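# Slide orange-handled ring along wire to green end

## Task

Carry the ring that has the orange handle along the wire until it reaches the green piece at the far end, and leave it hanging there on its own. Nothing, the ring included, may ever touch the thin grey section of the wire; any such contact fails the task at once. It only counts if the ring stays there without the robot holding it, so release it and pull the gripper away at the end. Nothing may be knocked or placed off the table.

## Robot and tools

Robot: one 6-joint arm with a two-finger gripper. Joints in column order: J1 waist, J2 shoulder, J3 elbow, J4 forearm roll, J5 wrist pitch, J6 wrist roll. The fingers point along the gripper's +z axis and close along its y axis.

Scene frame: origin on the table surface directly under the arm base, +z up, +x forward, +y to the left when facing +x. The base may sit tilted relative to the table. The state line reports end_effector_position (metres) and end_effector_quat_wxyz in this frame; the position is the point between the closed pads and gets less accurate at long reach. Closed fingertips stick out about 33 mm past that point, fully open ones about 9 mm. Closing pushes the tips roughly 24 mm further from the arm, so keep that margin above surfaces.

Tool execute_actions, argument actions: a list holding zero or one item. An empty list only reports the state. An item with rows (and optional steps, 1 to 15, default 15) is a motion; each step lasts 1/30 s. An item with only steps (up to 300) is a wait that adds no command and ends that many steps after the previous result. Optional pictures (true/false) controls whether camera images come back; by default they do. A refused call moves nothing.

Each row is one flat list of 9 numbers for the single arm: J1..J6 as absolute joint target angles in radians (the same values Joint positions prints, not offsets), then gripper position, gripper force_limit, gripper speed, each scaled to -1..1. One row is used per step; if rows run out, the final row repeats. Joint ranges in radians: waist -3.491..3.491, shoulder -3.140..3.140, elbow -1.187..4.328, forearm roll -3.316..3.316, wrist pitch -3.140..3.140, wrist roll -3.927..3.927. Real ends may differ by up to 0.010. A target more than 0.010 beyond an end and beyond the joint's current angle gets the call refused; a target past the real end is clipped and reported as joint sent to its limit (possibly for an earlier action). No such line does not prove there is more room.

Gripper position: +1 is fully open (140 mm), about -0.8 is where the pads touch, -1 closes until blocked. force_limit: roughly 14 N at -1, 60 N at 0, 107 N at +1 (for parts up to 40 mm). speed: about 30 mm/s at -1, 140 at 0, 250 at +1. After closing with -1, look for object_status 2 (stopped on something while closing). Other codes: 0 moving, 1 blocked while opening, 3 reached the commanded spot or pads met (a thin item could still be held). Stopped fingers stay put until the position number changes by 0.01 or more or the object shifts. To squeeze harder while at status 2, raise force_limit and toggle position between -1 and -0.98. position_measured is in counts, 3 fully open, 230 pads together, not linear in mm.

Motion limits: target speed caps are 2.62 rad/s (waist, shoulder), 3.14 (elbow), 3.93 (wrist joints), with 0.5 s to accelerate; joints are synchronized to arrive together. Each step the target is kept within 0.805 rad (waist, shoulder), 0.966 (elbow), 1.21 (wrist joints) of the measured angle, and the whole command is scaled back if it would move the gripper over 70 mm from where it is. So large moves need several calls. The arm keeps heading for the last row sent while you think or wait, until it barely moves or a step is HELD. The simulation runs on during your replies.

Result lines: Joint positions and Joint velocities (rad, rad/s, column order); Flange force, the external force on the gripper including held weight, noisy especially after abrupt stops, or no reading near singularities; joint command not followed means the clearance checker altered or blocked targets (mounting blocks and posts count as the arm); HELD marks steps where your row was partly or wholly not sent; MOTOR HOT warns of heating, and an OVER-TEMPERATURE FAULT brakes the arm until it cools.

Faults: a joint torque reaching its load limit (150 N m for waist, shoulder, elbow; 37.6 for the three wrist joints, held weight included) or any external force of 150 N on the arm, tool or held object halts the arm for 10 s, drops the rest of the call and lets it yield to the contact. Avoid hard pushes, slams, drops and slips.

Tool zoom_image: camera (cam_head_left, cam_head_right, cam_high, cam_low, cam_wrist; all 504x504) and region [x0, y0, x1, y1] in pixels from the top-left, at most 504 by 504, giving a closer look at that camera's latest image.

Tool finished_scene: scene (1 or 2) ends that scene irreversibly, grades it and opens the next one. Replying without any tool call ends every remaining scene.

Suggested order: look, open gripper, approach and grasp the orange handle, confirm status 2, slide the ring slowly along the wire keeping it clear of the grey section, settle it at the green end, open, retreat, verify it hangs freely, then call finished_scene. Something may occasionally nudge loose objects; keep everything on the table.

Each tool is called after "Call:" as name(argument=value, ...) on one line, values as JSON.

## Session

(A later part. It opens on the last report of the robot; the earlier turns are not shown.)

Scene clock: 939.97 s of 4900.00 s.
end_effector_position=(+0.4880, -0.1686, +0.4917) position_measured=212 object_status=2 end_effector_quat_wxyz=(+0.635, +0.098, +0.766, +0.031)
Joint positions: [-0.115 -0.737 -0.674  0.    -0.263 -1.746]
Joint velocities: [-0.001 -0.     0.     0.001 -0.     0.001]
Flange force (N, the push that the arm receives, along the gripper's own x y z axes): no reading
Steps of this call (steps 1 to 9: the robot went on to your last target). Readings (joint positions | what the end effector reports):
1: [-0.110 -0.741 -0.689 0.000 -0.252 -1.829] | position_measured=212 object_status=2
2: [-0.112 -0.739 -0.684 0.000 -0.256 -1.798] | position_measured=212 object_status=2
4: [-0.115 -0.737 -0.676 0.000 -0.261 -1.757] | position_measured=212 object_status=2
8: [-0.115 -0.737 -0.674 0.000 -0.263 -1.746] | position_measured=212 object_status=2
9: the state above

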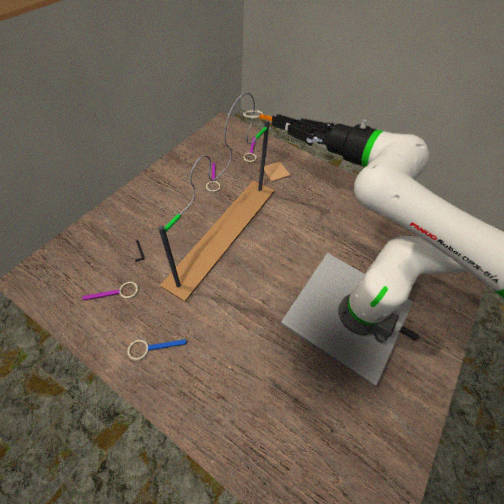

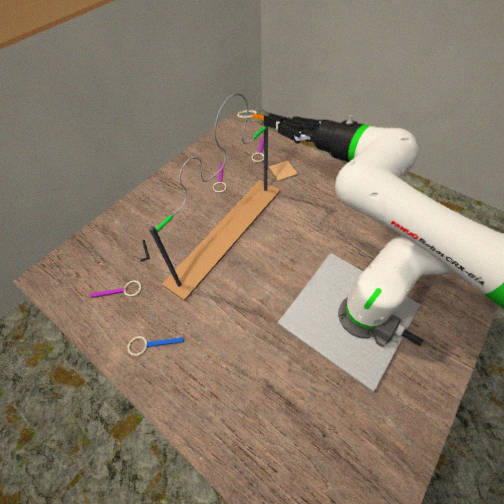

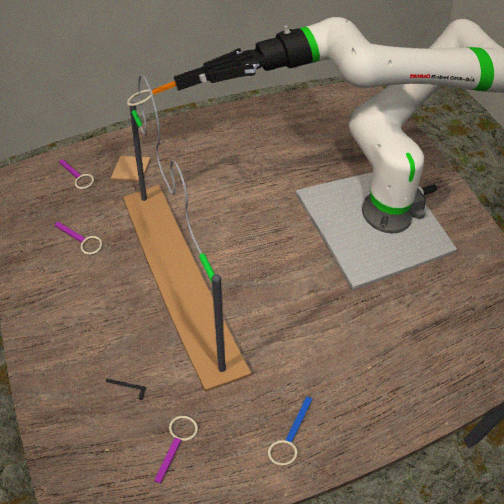

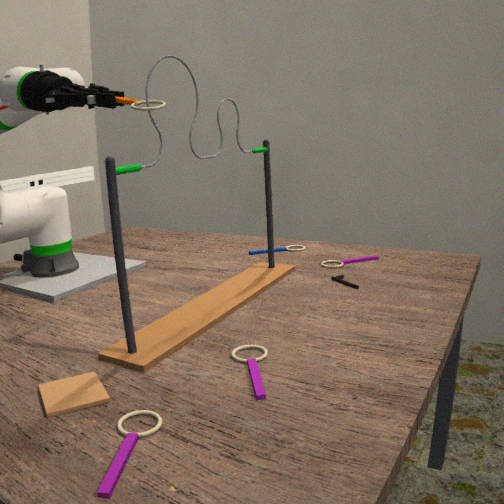

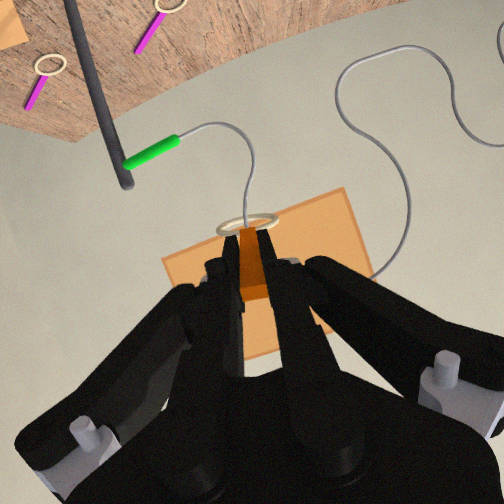

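Call:
execute_actions(actions=[{"rows": [[-0.1155,-0.7365,-0.6729,0,-0.2637,-1.7420,-1,0,-0.85],[-0.1154,-0.7362,-0.6704,0,-0.2658,-1.7297,-1,0,-0.85],[-0.1153,-0.7357,-0.6664,0,-0.2694,-1.7094,-1,0,-0.85],[-0.1151,-0.7350,-0.6607,0,-0.2744,-1.6810,-1,0,-0.85],[-0.1148,-0.7341,-0.6534,0,-0.2808,-1.6444,-1,0,-0.85],[-0.1146,-0.7330,-0.6445,0,-0.2886,-1.5998,-1,0,-0.85],[-0.1142,-0.7317,-0.6347,0,-0.2971,-1.5510,-1,0,-0.85],[-0.1139,-0.7305,-0.6250,0,-0.3056,-1.5023,-1,0,-0.85],[-0.1136,-0.7293,-0.6152,0,-0.3142,-1.4535,-1,0,-0.85],[-0.1133,-0.7281,-0.6055,0,-0.3227,-1.4048,-1,0,-0.85],[-0.1130,-0.7269,-0.5957,0,-0.3312,-1.3560,-1,0,-0.85],[-0.1127,-0.7257,-0.5860,0,-0.3397,-1.3073,-1,0,-0.85],[-0.1123,-0.7244,-0.5762,0,-0.3483,-1.2585,-1,0,-0.85],[-0.1120,-0.7232,-0.5665,0,-0.3568,-1.2098,-1,0,-0.85],[-0.1117,-0.7220,-0.5567,0,-0.3653,-1.1610,-1,0,-0.85]], "steps": 15}], pictures=false)

Call:
execute_actions(actions=[{"rows": [[-0.1077,-0.7224,-0.5499,0,-0.3725,-1.1144,-1,0,-0.85],[-0.1037,-0.7229,-0.5431,0,-0.3797,-1.0678,-1,0,-0.85],[-0.0998,-0.7233,-0.5364,0,-0.3869,-1.0212,-1,0,-0.85],[-0.0958,-0.7237,-0.5296,0,-0.3941,-0.9745,-1,0,-0.85],[-0.0918,-0.7242,-0.5228,0,-0.4013,-0.9279,-1,0,-0.85],[-0.0878,-0.7246,-0.5160,0,-0.4085,-0.8813,-1,0,-0.85],[-0.0839,-0.7250,-0.5093,0,-0.4158,-0.8347,-1,0,-0.85],[-0.0799,-0.7254,-0.5025,0,-0.4230,-0.7881,-1,0,-0.85],[-0.0759,-0.7259,-0.4957,0,-0.4302,-0.7415,-1,0,-0.85],[-0.0719,-0.7263,-0.4889,0,-0.4374,-0.6948,-1,0,-0.85],[-0.0680,-0.7267,-0.4822,0,-0.4446,-0.6482,-1,0,-0.85],[-0.0640,-0.7272,-0.4754,0,-0.4518,-0.6016,-1,0,-0.85],[-0.0600,-0.7276,-0.4686,0,-0.4590,-0.5550,-1,0,-0.85]], "steps": 13}], pictures=false)

Call:
execute_actions(actions=[{"rows": [[-0.0536,-0.7295,-0.4665,0,-0.4630,-0.5088,-1,0,-0.85],[-0.0473,-0.7313,-0.4643,0,-0.4670,-0.4625,-1,0,-0.85],[-0.0409,-0.7332,-0.4622,0,-0.4710,-0.4163,-1,0,-0.85],[-0.0345,-0.7350,-0.4601,0,-0.4750,-0.3700,-1,0,-0.85],[-0.0282,-0.7369,-0.4579,0,-0.4790,-0.3238,-1,0,-0.85],[-0.0218,-0.7388,-0.4558,0,-0.4830,-0.2775,-1,0,-0.85],[-0.0154,-0.7406,-0.4537,0,-0.4869,-0.2313,-1,0,-0.85],[-0.0091,-0.7425,-0.4515,0,-0.4909,-0.1850,-1,0,-0.85],[-0.0027,-0.7443,-0.4494,0,-0.4949,-0.1388,-1,0,-0.85],[0.0031,-0.7460,-0.4474,0,-0.4986,-0.0963,-1,0,-0.85],[0.0079,-0.7474,-0.4458,0,-0.5016,-0.0617,-1,0,-0.85],[0.0116,-0.7485,-0.4446,0,-0.5039,-0.0347,-1,0,-0.85],[0.0143,-0.7493,-0.4437,0,-0.5056,-0.0154,-1,0,-0.85],[0.0159,-0.7497,-0.4432,0,-0.5066,-0.0038,-1,0,-0.85],[0.0164,-0.7499,-0.4430,0,-0.5069,0,-1,0,-0.85]], "steps": 15}], pictures=false)

Call:
execute_actions(actions=[{"steps": 8}])

Call:
zoom_image(camera="cam_wrist", region=[170, 120, 330, 280])

Call:
zoom_image(camera="cam_high", region=[100, 50, 220, 150])

Call:
zoom_image(camera="cam_low", region=[120, 30, 230, 130])

Scene clock: 990.27 s of 4900.00 s.
end_effector_position=(+0.4883, -0.1674, +0.5245) position_measured=212 object_status=2 end_effector_quat_wxyz=(+0.629, -0.057, +0.770, -0.095)
Joint positions: [-0.113 -0.727 -0.594 -0.    -0.333 -1.346]
Joint velocities: [ 0.011  0.033  0.266  0.002 -0.231  1.325]
Flange force (N, the push that the arm receives, along the gripper's own x y z axes): no reading
Steps of this call (steps 1 to 30: the robot went on to your last target; steps 31 to 90: nothing new was sent; then 46.80 s passed at rest; steps 91 to 105: all 15 steps of this action). Readings (joint positions | what the end effector reports):
91: [-0.115 -0.737 -0.674 -0.000 -0.263 -1.746] | position_measured=212 object_status=2
92: [-0.115 -0.737 -0.673 -0.000 -0.264 -1.743] | position_measured=212 object_status=2
94: [-0.115 -0.736 -0.669 -0.000 -0.267 -1.725] | position_measured=212 object_status=2
98: [-0.115 -0.734 -0.651 -0.000 -0.283 -1.631] | position_measured=212 object_status=2
105: the state above

Scene clock: 990.70 s of 4900.00 s.
end_effector_position=(+0.4866, -0.1490, +0.5653) position_measured=212 object_status=2 end_effector_quat_wxyz=(+0.577, -0.296, +0.713, -0.267)
Joint positions: [-0.077 -0.726 -0.496 -0.    -0.43  -0.745]
Joint velocities: [ 0.122 -0.016  0.201 -0.003 -0.211  1.367]
Flange force (N, the push that the arm receives, along the gripper's own x y z axes): no reading
Steps of this call (steps 1 to 13: all 13 steps of this action). Readings (joint positions | what the end effector reports):
1: [-0.113 -0.726 -0.585 -0.000 -0.341 -1.301] | position_measured=212 object_status=2
2: [-0.112 -0.725 -0.576 -0.000 -0.349 -1.255] | position_measured=212 object_status=2
4: [-0.110 -0.723 -0.560 -0.000 -0.364 -1.163] | position_measured=212 object_status=2
8: [-0.098 -0.723 -0.531 -0.000 -0.393 -0.977] | position_measured=212 object_status=2
13: the state above

Scene clock: 991.20 s of 4900.00 s.
end_effector_position=(+0.4826, -0.1084, +0.5891) position_measured=212 object_status=2 end_effector_quat_wxyz=(-0.475, +0.538, -0.553, +0.423)
Joint positions: [ 0.006 -0.747 -0.446 -0.    -0.501 -0.073]
Joint velocities: [ 0.133 -0.039  0.045  0.003 -0.083  0.95 ]
Flange force (N, the push that the arm receives, along the gripper's own x y z axes): no reading
Steps of this call (steps 1 to 15: all 15 steps of this action). Readings (joint positions | what the end effector reports):
1: [-0.072 -0.726 -0.490 -0.000 -0.437 -0.698] | position_measured=212 object_status=2
2: [-0.068 -0.727 -0.483 -0.000 -0.444 -0.652] | position_measured=212 object_status=2
4: [-0.058 -0.728 -0.474 -0.000 -0.455 -0.559] | position_measured=212 object_status=2
8: [-0.034 -0.735 -0.461 -0.000 -0.474 -0.373] | position_measured=212 object_status=2
15: the state above

Scene clock: 991.47 s of 4900.00 s.
end_effector_position=(+0.4820, -0.1037, +0.5909) position_measured=212 object_status=2 end_effector_quat_wxyz=(-0.461, +0.560, -0.531, +0.438)
Joint positions: [ 0.016 -0.75  -0.443 -0.    -0.507 -0.   ]
Joint velocities: [-0.     0.    -0.    -0.001 -0.     0.001]
Flange force (N, the push that the arm receives, along the gripper's own x y z axes): no reading
Steps of this call (steps 1 to 8: the robot went on to your last target). Readings (joint positions | what the end effector reports):
1: [0.010 -0.748 -0.445 -0.000 -0.503 -0.043] | position_measured=212 object_status=2
2: [0.013 -0.749 -0.444 -0.000 -0.505 -0.022] | position_measured=212 object_status=2
4: [0.016 -0.750 -0.443 -0.000 -0.507 -0.002] | position_measured=212 object_status=2
8: the state above

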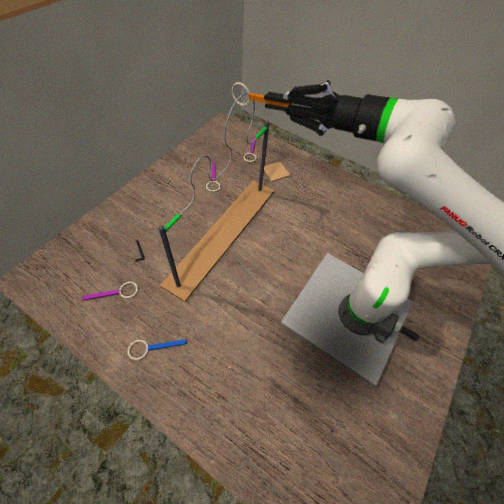

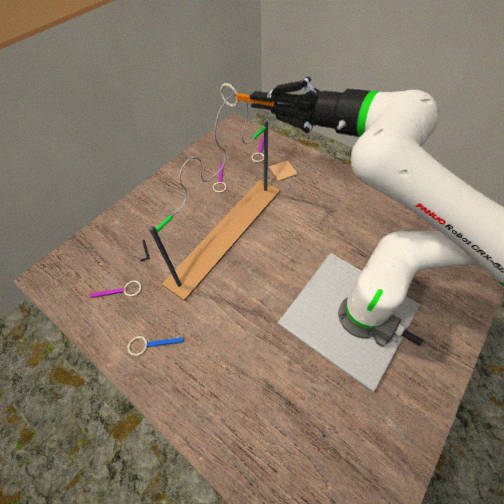

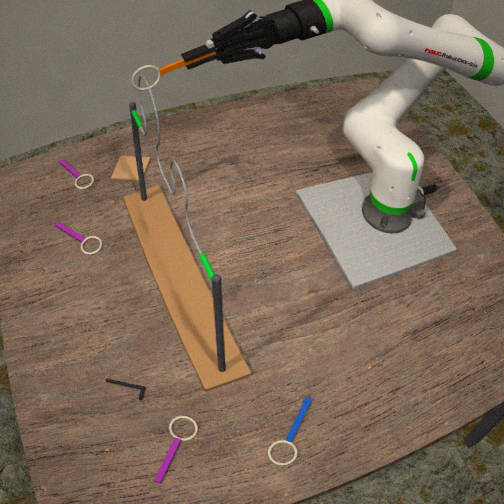

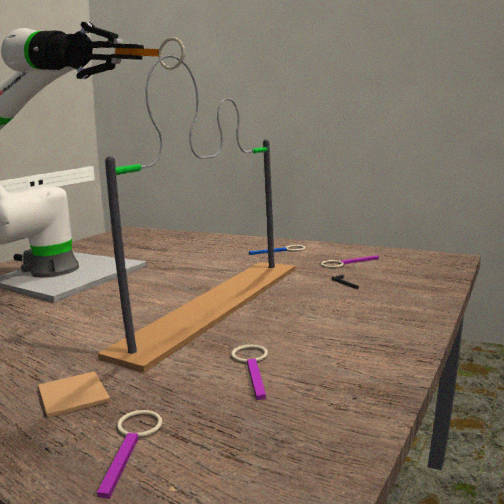

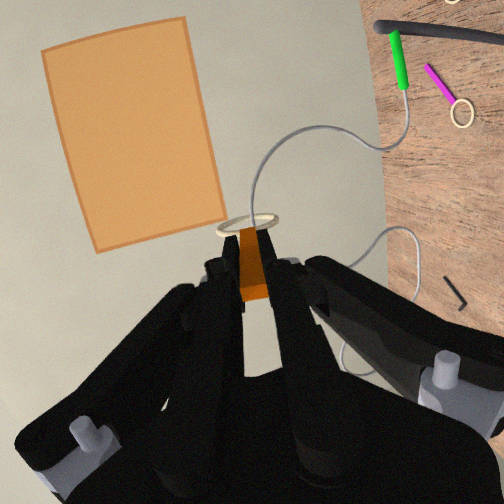

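Region (170, 120, 330, 280) of cam_wrist's 504x504 image, scaled by 3.150, with more detail than that image has.

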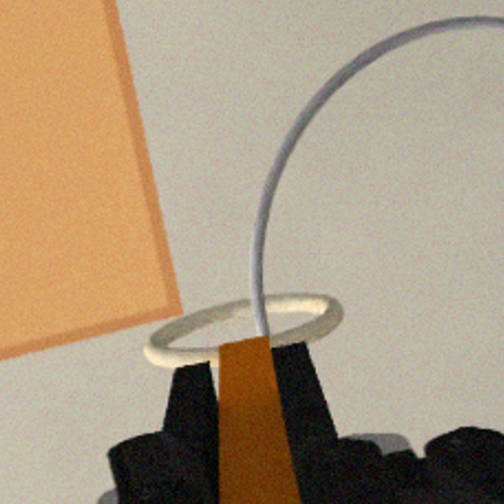

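Region (100, 50, 220, 150) of cam_high's 504x504 image, scaled by 4.200, with more detail than that image has.

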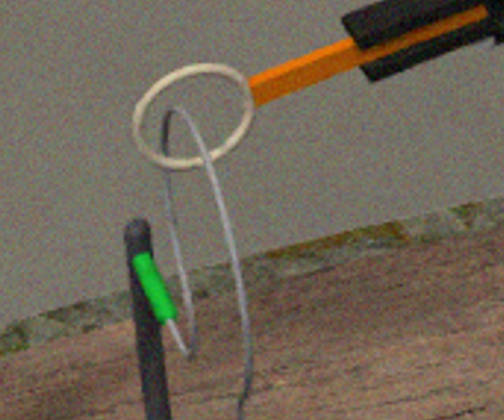

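Region (120, 30, 230, 130) of cam_low's 504x504 image, scaled by 4.582, with more detail than that image has; it fills the top 458 rows of this view, and the rest is white.

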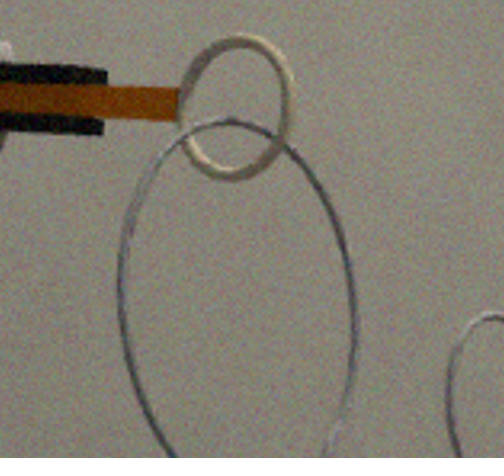

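Call:
execute_actions(actions=[])

Scene clock: 1004.57 s of 4900.00 s.
end_effector_position=(+0.4820, -0.1037, +0.5909) position_measured=212 object_status=2 end_effector_quat_wxyz=(-0.461, +0.560, -0.531, +0.438)
Joint positions: [ 0.016 -0.75  -0.443  0.    -0.507  0.   ]
Joint velocities: [ 0.001  0.001  0.    -0.    -0.     0.   ]
Flange force (N, the push that the arm receives, along the gripper's own x y z axes): no reading
Steps of this call (steps 1 to 30: the robot went on to your last target; steps 31 to 90: nothing new was sent; then 10.10 s passed at rest). Readings (joint positions | what the end effector reports):
1: [0.016 -0.750 -0.443 -0.000 -0.507 -0.000] | position_measured=212 object_status=2
2: [0.016 -0.750 -0.443 -0.000 -0.507 -0.000] | position_measured=212 object_status=2
4: [0.016 -0.750 -0.443 -0.000 -0.507 -0.000] | position_measured=212 object_status=2
8: [0.016 -0.750 -0.443 -0.000 -0.507 -0.000] | position_measured=212 object_status=2
90: the state above
The arm was judged still, so your last target was given up. Only a new action makes it travel on or press farther. Fingers that are still opening or closing keep moving.

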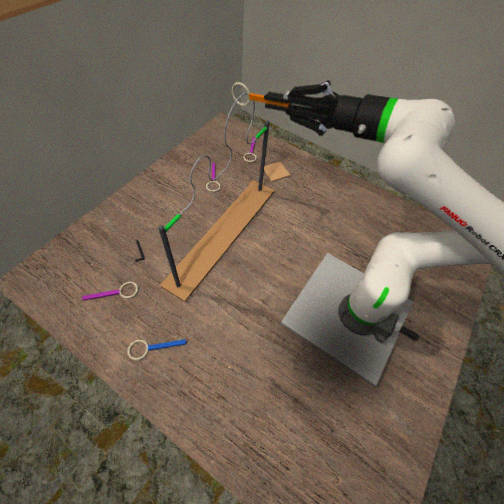

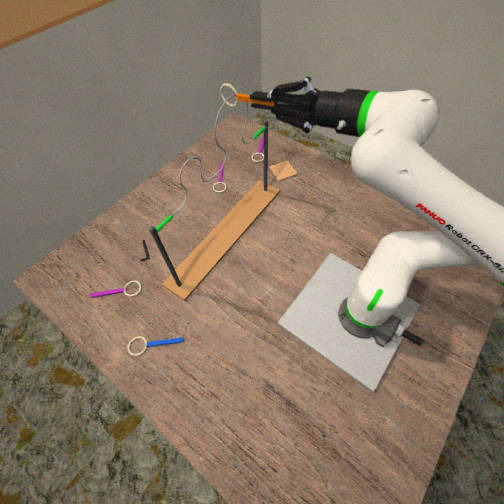

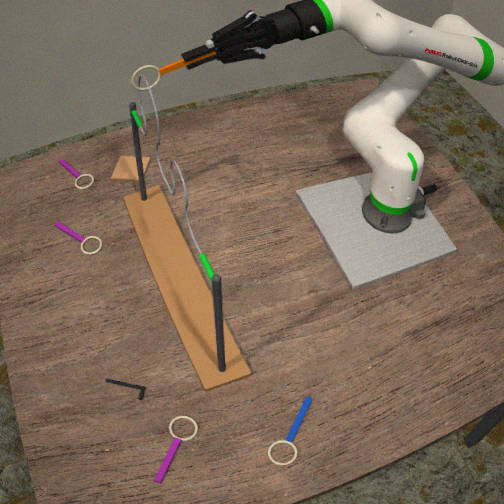

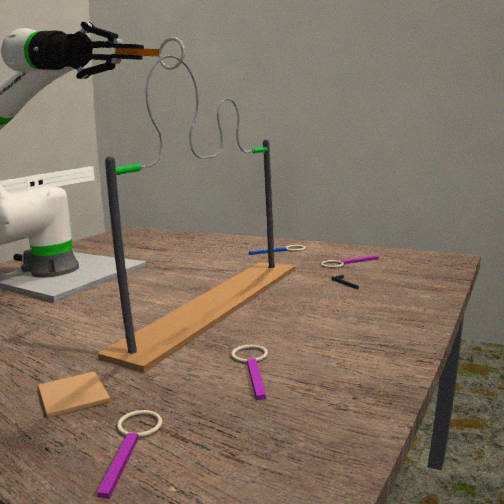

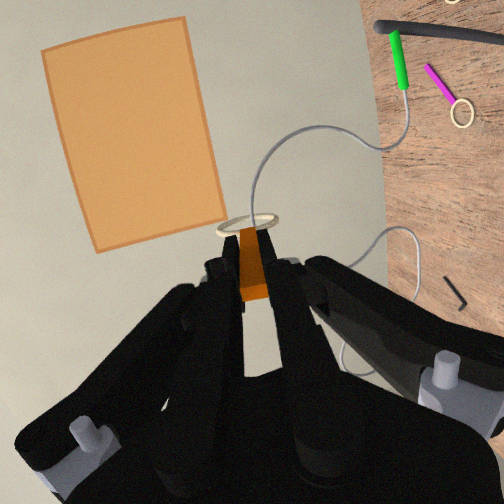

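Call:
execute_actions(actions=[{"rows":[[0.0169,-0.7502,-0.4434,0,-0.5068,0.0039,-1,0,-0.85],[0.0185,-0.7510,-0.4445,0,-0.5064,0.0157,-1,0,-0.85],[0.0212,-0.7523,-0.4465,0,-0.5059,0.0354,-1,0,-0.85],[0.0250,-0.7542,-0.4491,0,-0.5051,0.0629,-1,0,-0.85],[0.0298,-0.7566,-0.4526,0,-0.5041,0.0983,-1,0,-0.85],[0.0357,-0.7596,-0.4568,0,-0.5028,0.1416,-1,0,-0.85],[0.0421,-0.7628,-0.4614,0,-0.5014,0.1888,-1,0,-0.85],[0.0485,-0.7661,-0.4660,0,-0.5001,0.2361,-1,0,-0.85],[0.0550,-0.7693,-0.4706,0,-0.4987,0.2833,-1,0,-0.85],[0.0614,-0.7725,-0.4752,0,-0.4973,0.3304,-1,0,-0.85],[0.0678,-0.7758,-0.4798,0,-0.4960,0.3777,-1,0,-0.85],[0.0742,-0.7790,-0.4844,0,-0.4946,0.4249,-1,0,-0.85],[0.0806,-0.7822,-0.4890,0,-0.4932,0.4721,-1,0,-0.85],[0.0871,-0.7855,-0.4936,0,-0.4919,0.5193,-1,0,-0.85],[0.0935,-0.7887,-0.4982,0,-0.4905,0.5665,-1,0,-0.85]],"steps":15}], pictures=false)

Call:
execute_actions(actions=[{"rows":[[0.0979,-0.7920,-0.5066,0,-0.4855,0.6159,-1,0,-0.85],[0.1023,-0.7954,-0.5149,0,-0.4804,0.6653,-1,0,-0.85],[0.1067,-0.7987,-0.5233,0,-0.4754,0.7146,-1,0,-0.85],[0.1111,-0.8020,-0.5316,0,-0.4704,0.7640,-1,0,-0.85],[0.1155,-0.8053,-0.5400,0,-0.4653,0.8134,-1,0,-0.85],[0.1199,-0.8087,-0.5484,0,-0.4603,0.8628,-1,0,-0.85],[0.1242,-0.8120,-0.5567,0,-0.4553,0.9121,-1,0,-0.85],[0.1286,-0.8153,-0.5651,0,-0.4502,0.9615,-1,0,-0.85],[0.1330,-0.8186,-0.5734,0,-0.4452,1.0109,-1,0,-0.85],[0.1374,-0.8220,-0.5818,0,-0.4402,1.0603,-1,0,-0.85],[0.1418,-0.8253,-0.5901,0,-0.4351,1.1096,-1,0,-0.85],[0.1462,-0.8286,-0.5985,0,-0.4301,1.1590,-1,0,-0.85]],"steps":12}], pictures=false)

Call:
execute_actions(actions=[{"rows":[[0.1470,-0.8311,-0.6086,0,-0.4225,1.2084,-1,0,-0.85],[0.1478,-0.8336,-0.6187,0,-0.4149,1.2579,-1,0,-0.85],[0.1485,-0.8361,-0.6288,0,-0.4073,1.3073,-1,0,-0.85],[0.1493,-0.8386,-0.6389,0,-0.3997,1.3567,-1,0,-0.85],[0.1501,-0.8411,-0.6490,0,-0.3921,1.4061,-1,0,-0.85],[0.1509,-0.8437,-0.6591,0,-0.3846,1.4556,-1,0,-0.85],[0.1516,-0.8462,-0.6692,0,-0.3770,1.5050,-1,0,-0.85],[0.1524,-0.8487,-0.6793,0,-0.3694,1.5544,-1,0,-0.85],[0.1532,-0.8512,-0.6894,0,-0.3618,1.6038,-1,0,-0.85],[0.1539,-0.8535,-0.6987,0,-0.3548,1.6491,-1,0,-0.85],[0.1545,-0.8554,-0.7062,0,-0.3491,1.6862,-1,0,-0.85],[0.1549,-0.8568,-0.7121,0,-0.3447,1.7150,-1,0,-0.85],[0.1552,-0.8579,-0.7163,0,-0.3415,1.7356,-1,0,-0.85],[0.1554,-0.8585,-0.7189,0,-0.3396,1.7480,-1,0,-0.85],[0.1555,-0.8587,-0.7197,0,-0.3390,1.7521,-1,0,-0.85]],"steps":15}], pictures=false)

Call:
execute_actions(actions=[{"steps":8}])

Call:
zoom_image(camera="cam_wrist", region=[170, 120, 330, 280])

Scene clock: 1094.00 s of 4900.00 s.
end_effector_position=(+0.4805, -0.0784, +0.5786) position_measured=212 object_status=2 end_effector_quat_wxyz=(-0.381, +0.663, -0.394, +0.509)
Joint positions: [ 0.069 -0.777 -0.481  0.    -0.496  0.39 ]
Joint velocities: [ 0.177 -0.089 -0.126 -0.001  0.037  1.289]
Flange force (N, the push that the arm receives, along the gripper's own x y z axes): no reading
Steps of this call (steps 1 to 90: nothing new was sent; then 85.93 s passed at rest; steps 91 to 105: all 15 steps of this action). Readings (joint positions | what the end effector reports):
91: [0.016 -0.750 -0.443 0.000 -0.507 0.000] | position_measured=212 object_status=2
92: [0.017 -0.750 -0.443 0.000 -0.507 0.003] | position_measured=212 object_status=2
94: [0.019 -0.751 -0.445 0.000 -0.507 0.021] | position_measured=212 object_status=2
98: [0.032 -0.758 -0.454 0.000 -0.504 0.113] | position_measured=212 object_status=2
105: the state above

Scene clock: 1094.40 s of 4900.00 s.
end_effector_position=(+0.4788, -0.0510, +0.5488) position_measured=212 object_status=2 end_effector_quat_wxyz=(-0.242, +0.752, -0.172, +0.588)
Joint positions: [ 0.128 -0.815 -0.564  0.    -0.451  0.954]
Joint velocities: [ 0.127 -0.096 -0.241 -0.     0.146  1.431]
Flange force (N, the push that the arm receives, along the gripper's own x y z axes): no reading
Steps of this call (steps 1 to 12: all 12 steps of this action). Readings (joint positions | what the end effector reports):
1: [0.075 -0.780 -0.485 0.000 -0.494 0.434] | position_measured=212 object_status=2
2: [0.081 -0.783 -0.490 0.000 -0.493 0.479] | position_measured=212 object_status=2
4: [0.092 -0.789 -0.502 0.000 -0.488 0.571] | position_measured=212 object_status=2
8: [0.110 -0.802 -0.532 0.000 -0.471 0.760] | position_measured=212 object_status=2
12: the state above

Scene clock: 1094.90 s of 4900.00 s.
end_effector_position=(+0.4780, -0.0388, +0.4952) position_measured=212 object_status=2 end_effector_quat_wxyz=(-0.029, +0.764, +0.111, +0.635)
Joint positions: [ 0.154 -0.854 -0.702  0.    -0.352  1.667]
Joint velocities: [ 0.016 -0.053 -0.213  0.     0.158  1.035]
Flange force (N, the push that the arm receives, along the gripper's own x y z axes): no reading
Steps of this call (steps 1 to 15: all 15 steps of this action). Readings (joint positions | what the end effector reports):
1: [0.132 -0.818 -0.572 0.000 -0.446 1.002] | position_measured=212 object_status=2
2: [0.136 -0.821 -0.581 0.000 -0.441 1.051] | position_measured=212 object_status=2
4: [0.142 -0.827 -0.599 0.000 -0.429 1.149] | position_measured=212 object_status=2
8: [0.149 -0.838 -0.637 0.000 -0.401 1.346] | position_measured=212 object_status=2
15: the state above

Scene clock: 1095.17 s of 4900.00 s.
end_effector_position=(+0.4778, -0.0382, +0.4884) position_measured=212 object_status=2 end_effector_quat_wxyz=(-0.003, +0.758, +0.144, +0.636)
Joint positions: [ 0.155 -0.859 -0.72   0.    -0.339  1.752]
Joint velocities: [ 0.001 -0.    -0.002  0.     0.     0.001]
Flange force (N, the push that the arm receives, along the gripper's own x y z axes): no reading
Steps of this call (steps 1 to 8: the robot went on to your last target). Readings (joint positions | what the end effector reports):
1: [0.155 -0.856 -0.709 0.000 -0.347 1.699] | position_measured=212 object_status=2
2: [0.155 -0.857 -0.714 0.000 -0.343 1.724] | position_measured=212 object_status=2
4: [0.155 -0.859 -0.719 0.000 -0.339 1.750] | position_measured=212 object_status=2
8: the state above

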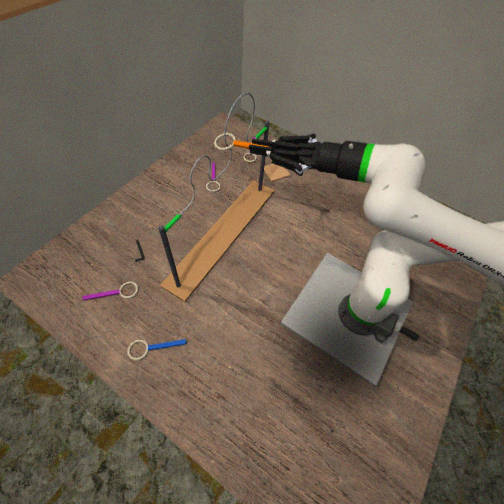

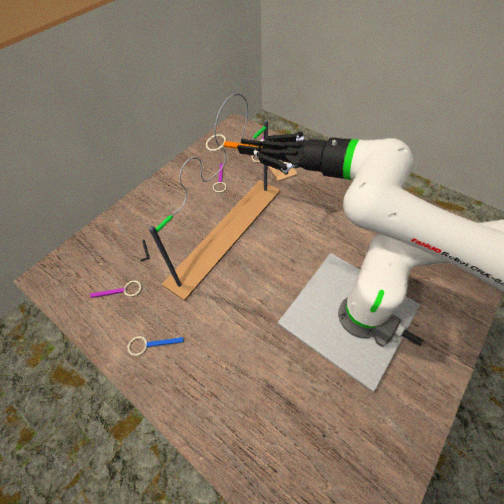

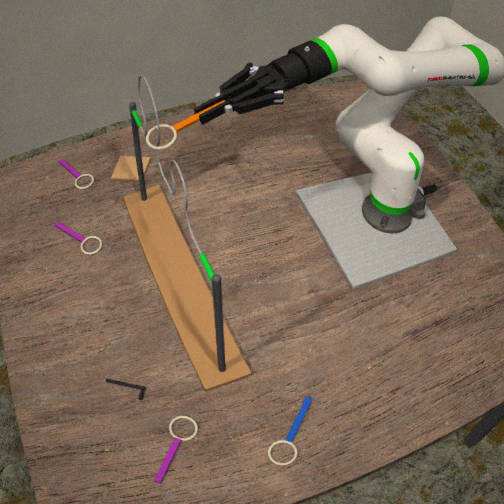

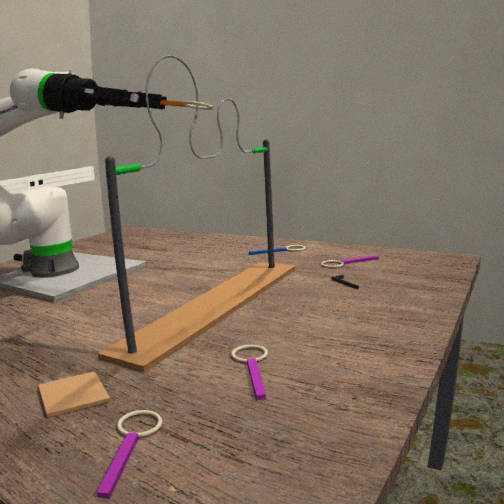

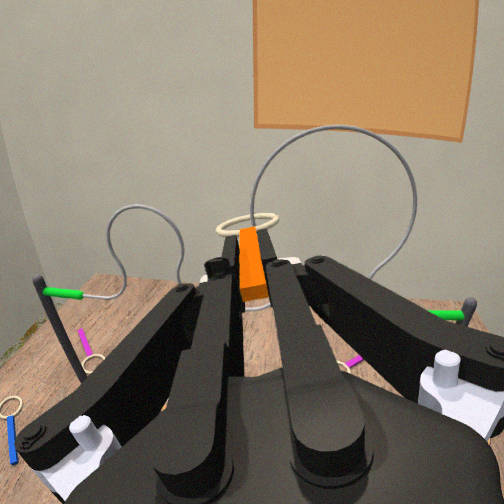

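Region (170, 120, 330, 280) of cam_wrist's 504x504 image, scaled by 3.150, with more detail than that image has.

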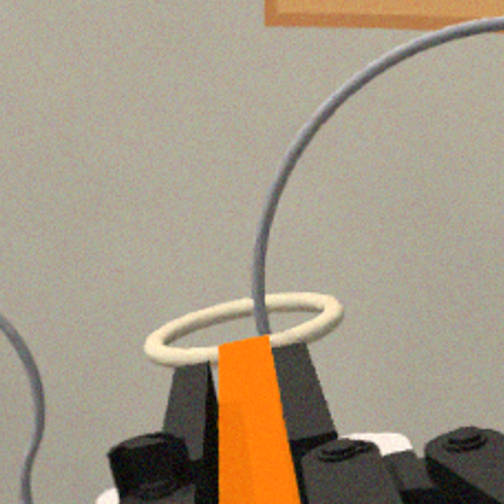

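Call:
zoom_image(camera="cam_low", region=[140, 50, 280, 190])

Call:
zoom_image(camera="cam_high", region=[110, 80, 230, 200])

Call:
zoom_image(camera="cam_wrist", region=[20, 110, 300, 390])

Region (140, 50, 280, 190) of cam_low's 504x504 image, scaled by 3.600, with more detail than that image has.

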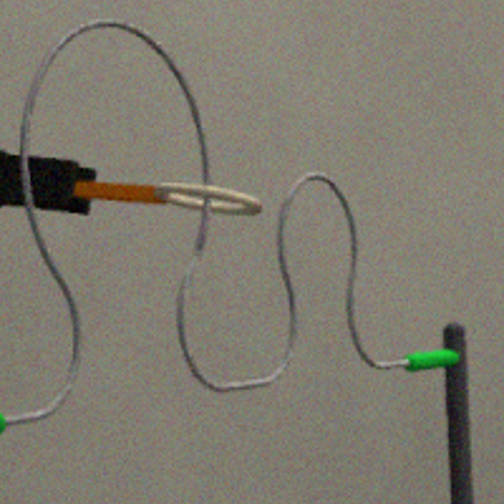

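Region (110, 80, 230, 200) of cam_high's 504x504 image, scaled by 4.200, with more detail than that image has.

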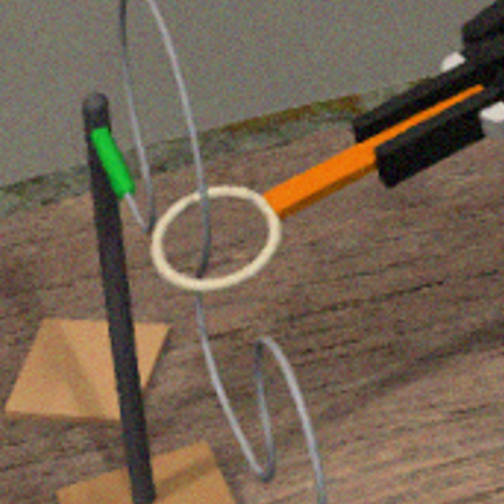

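Region (20, 110, 300, 390) of cam_wrist's 504x504 image, scaled by 1.800, with more detail than that image has.

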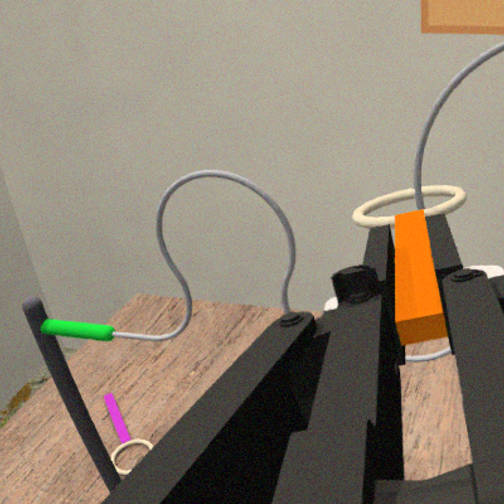

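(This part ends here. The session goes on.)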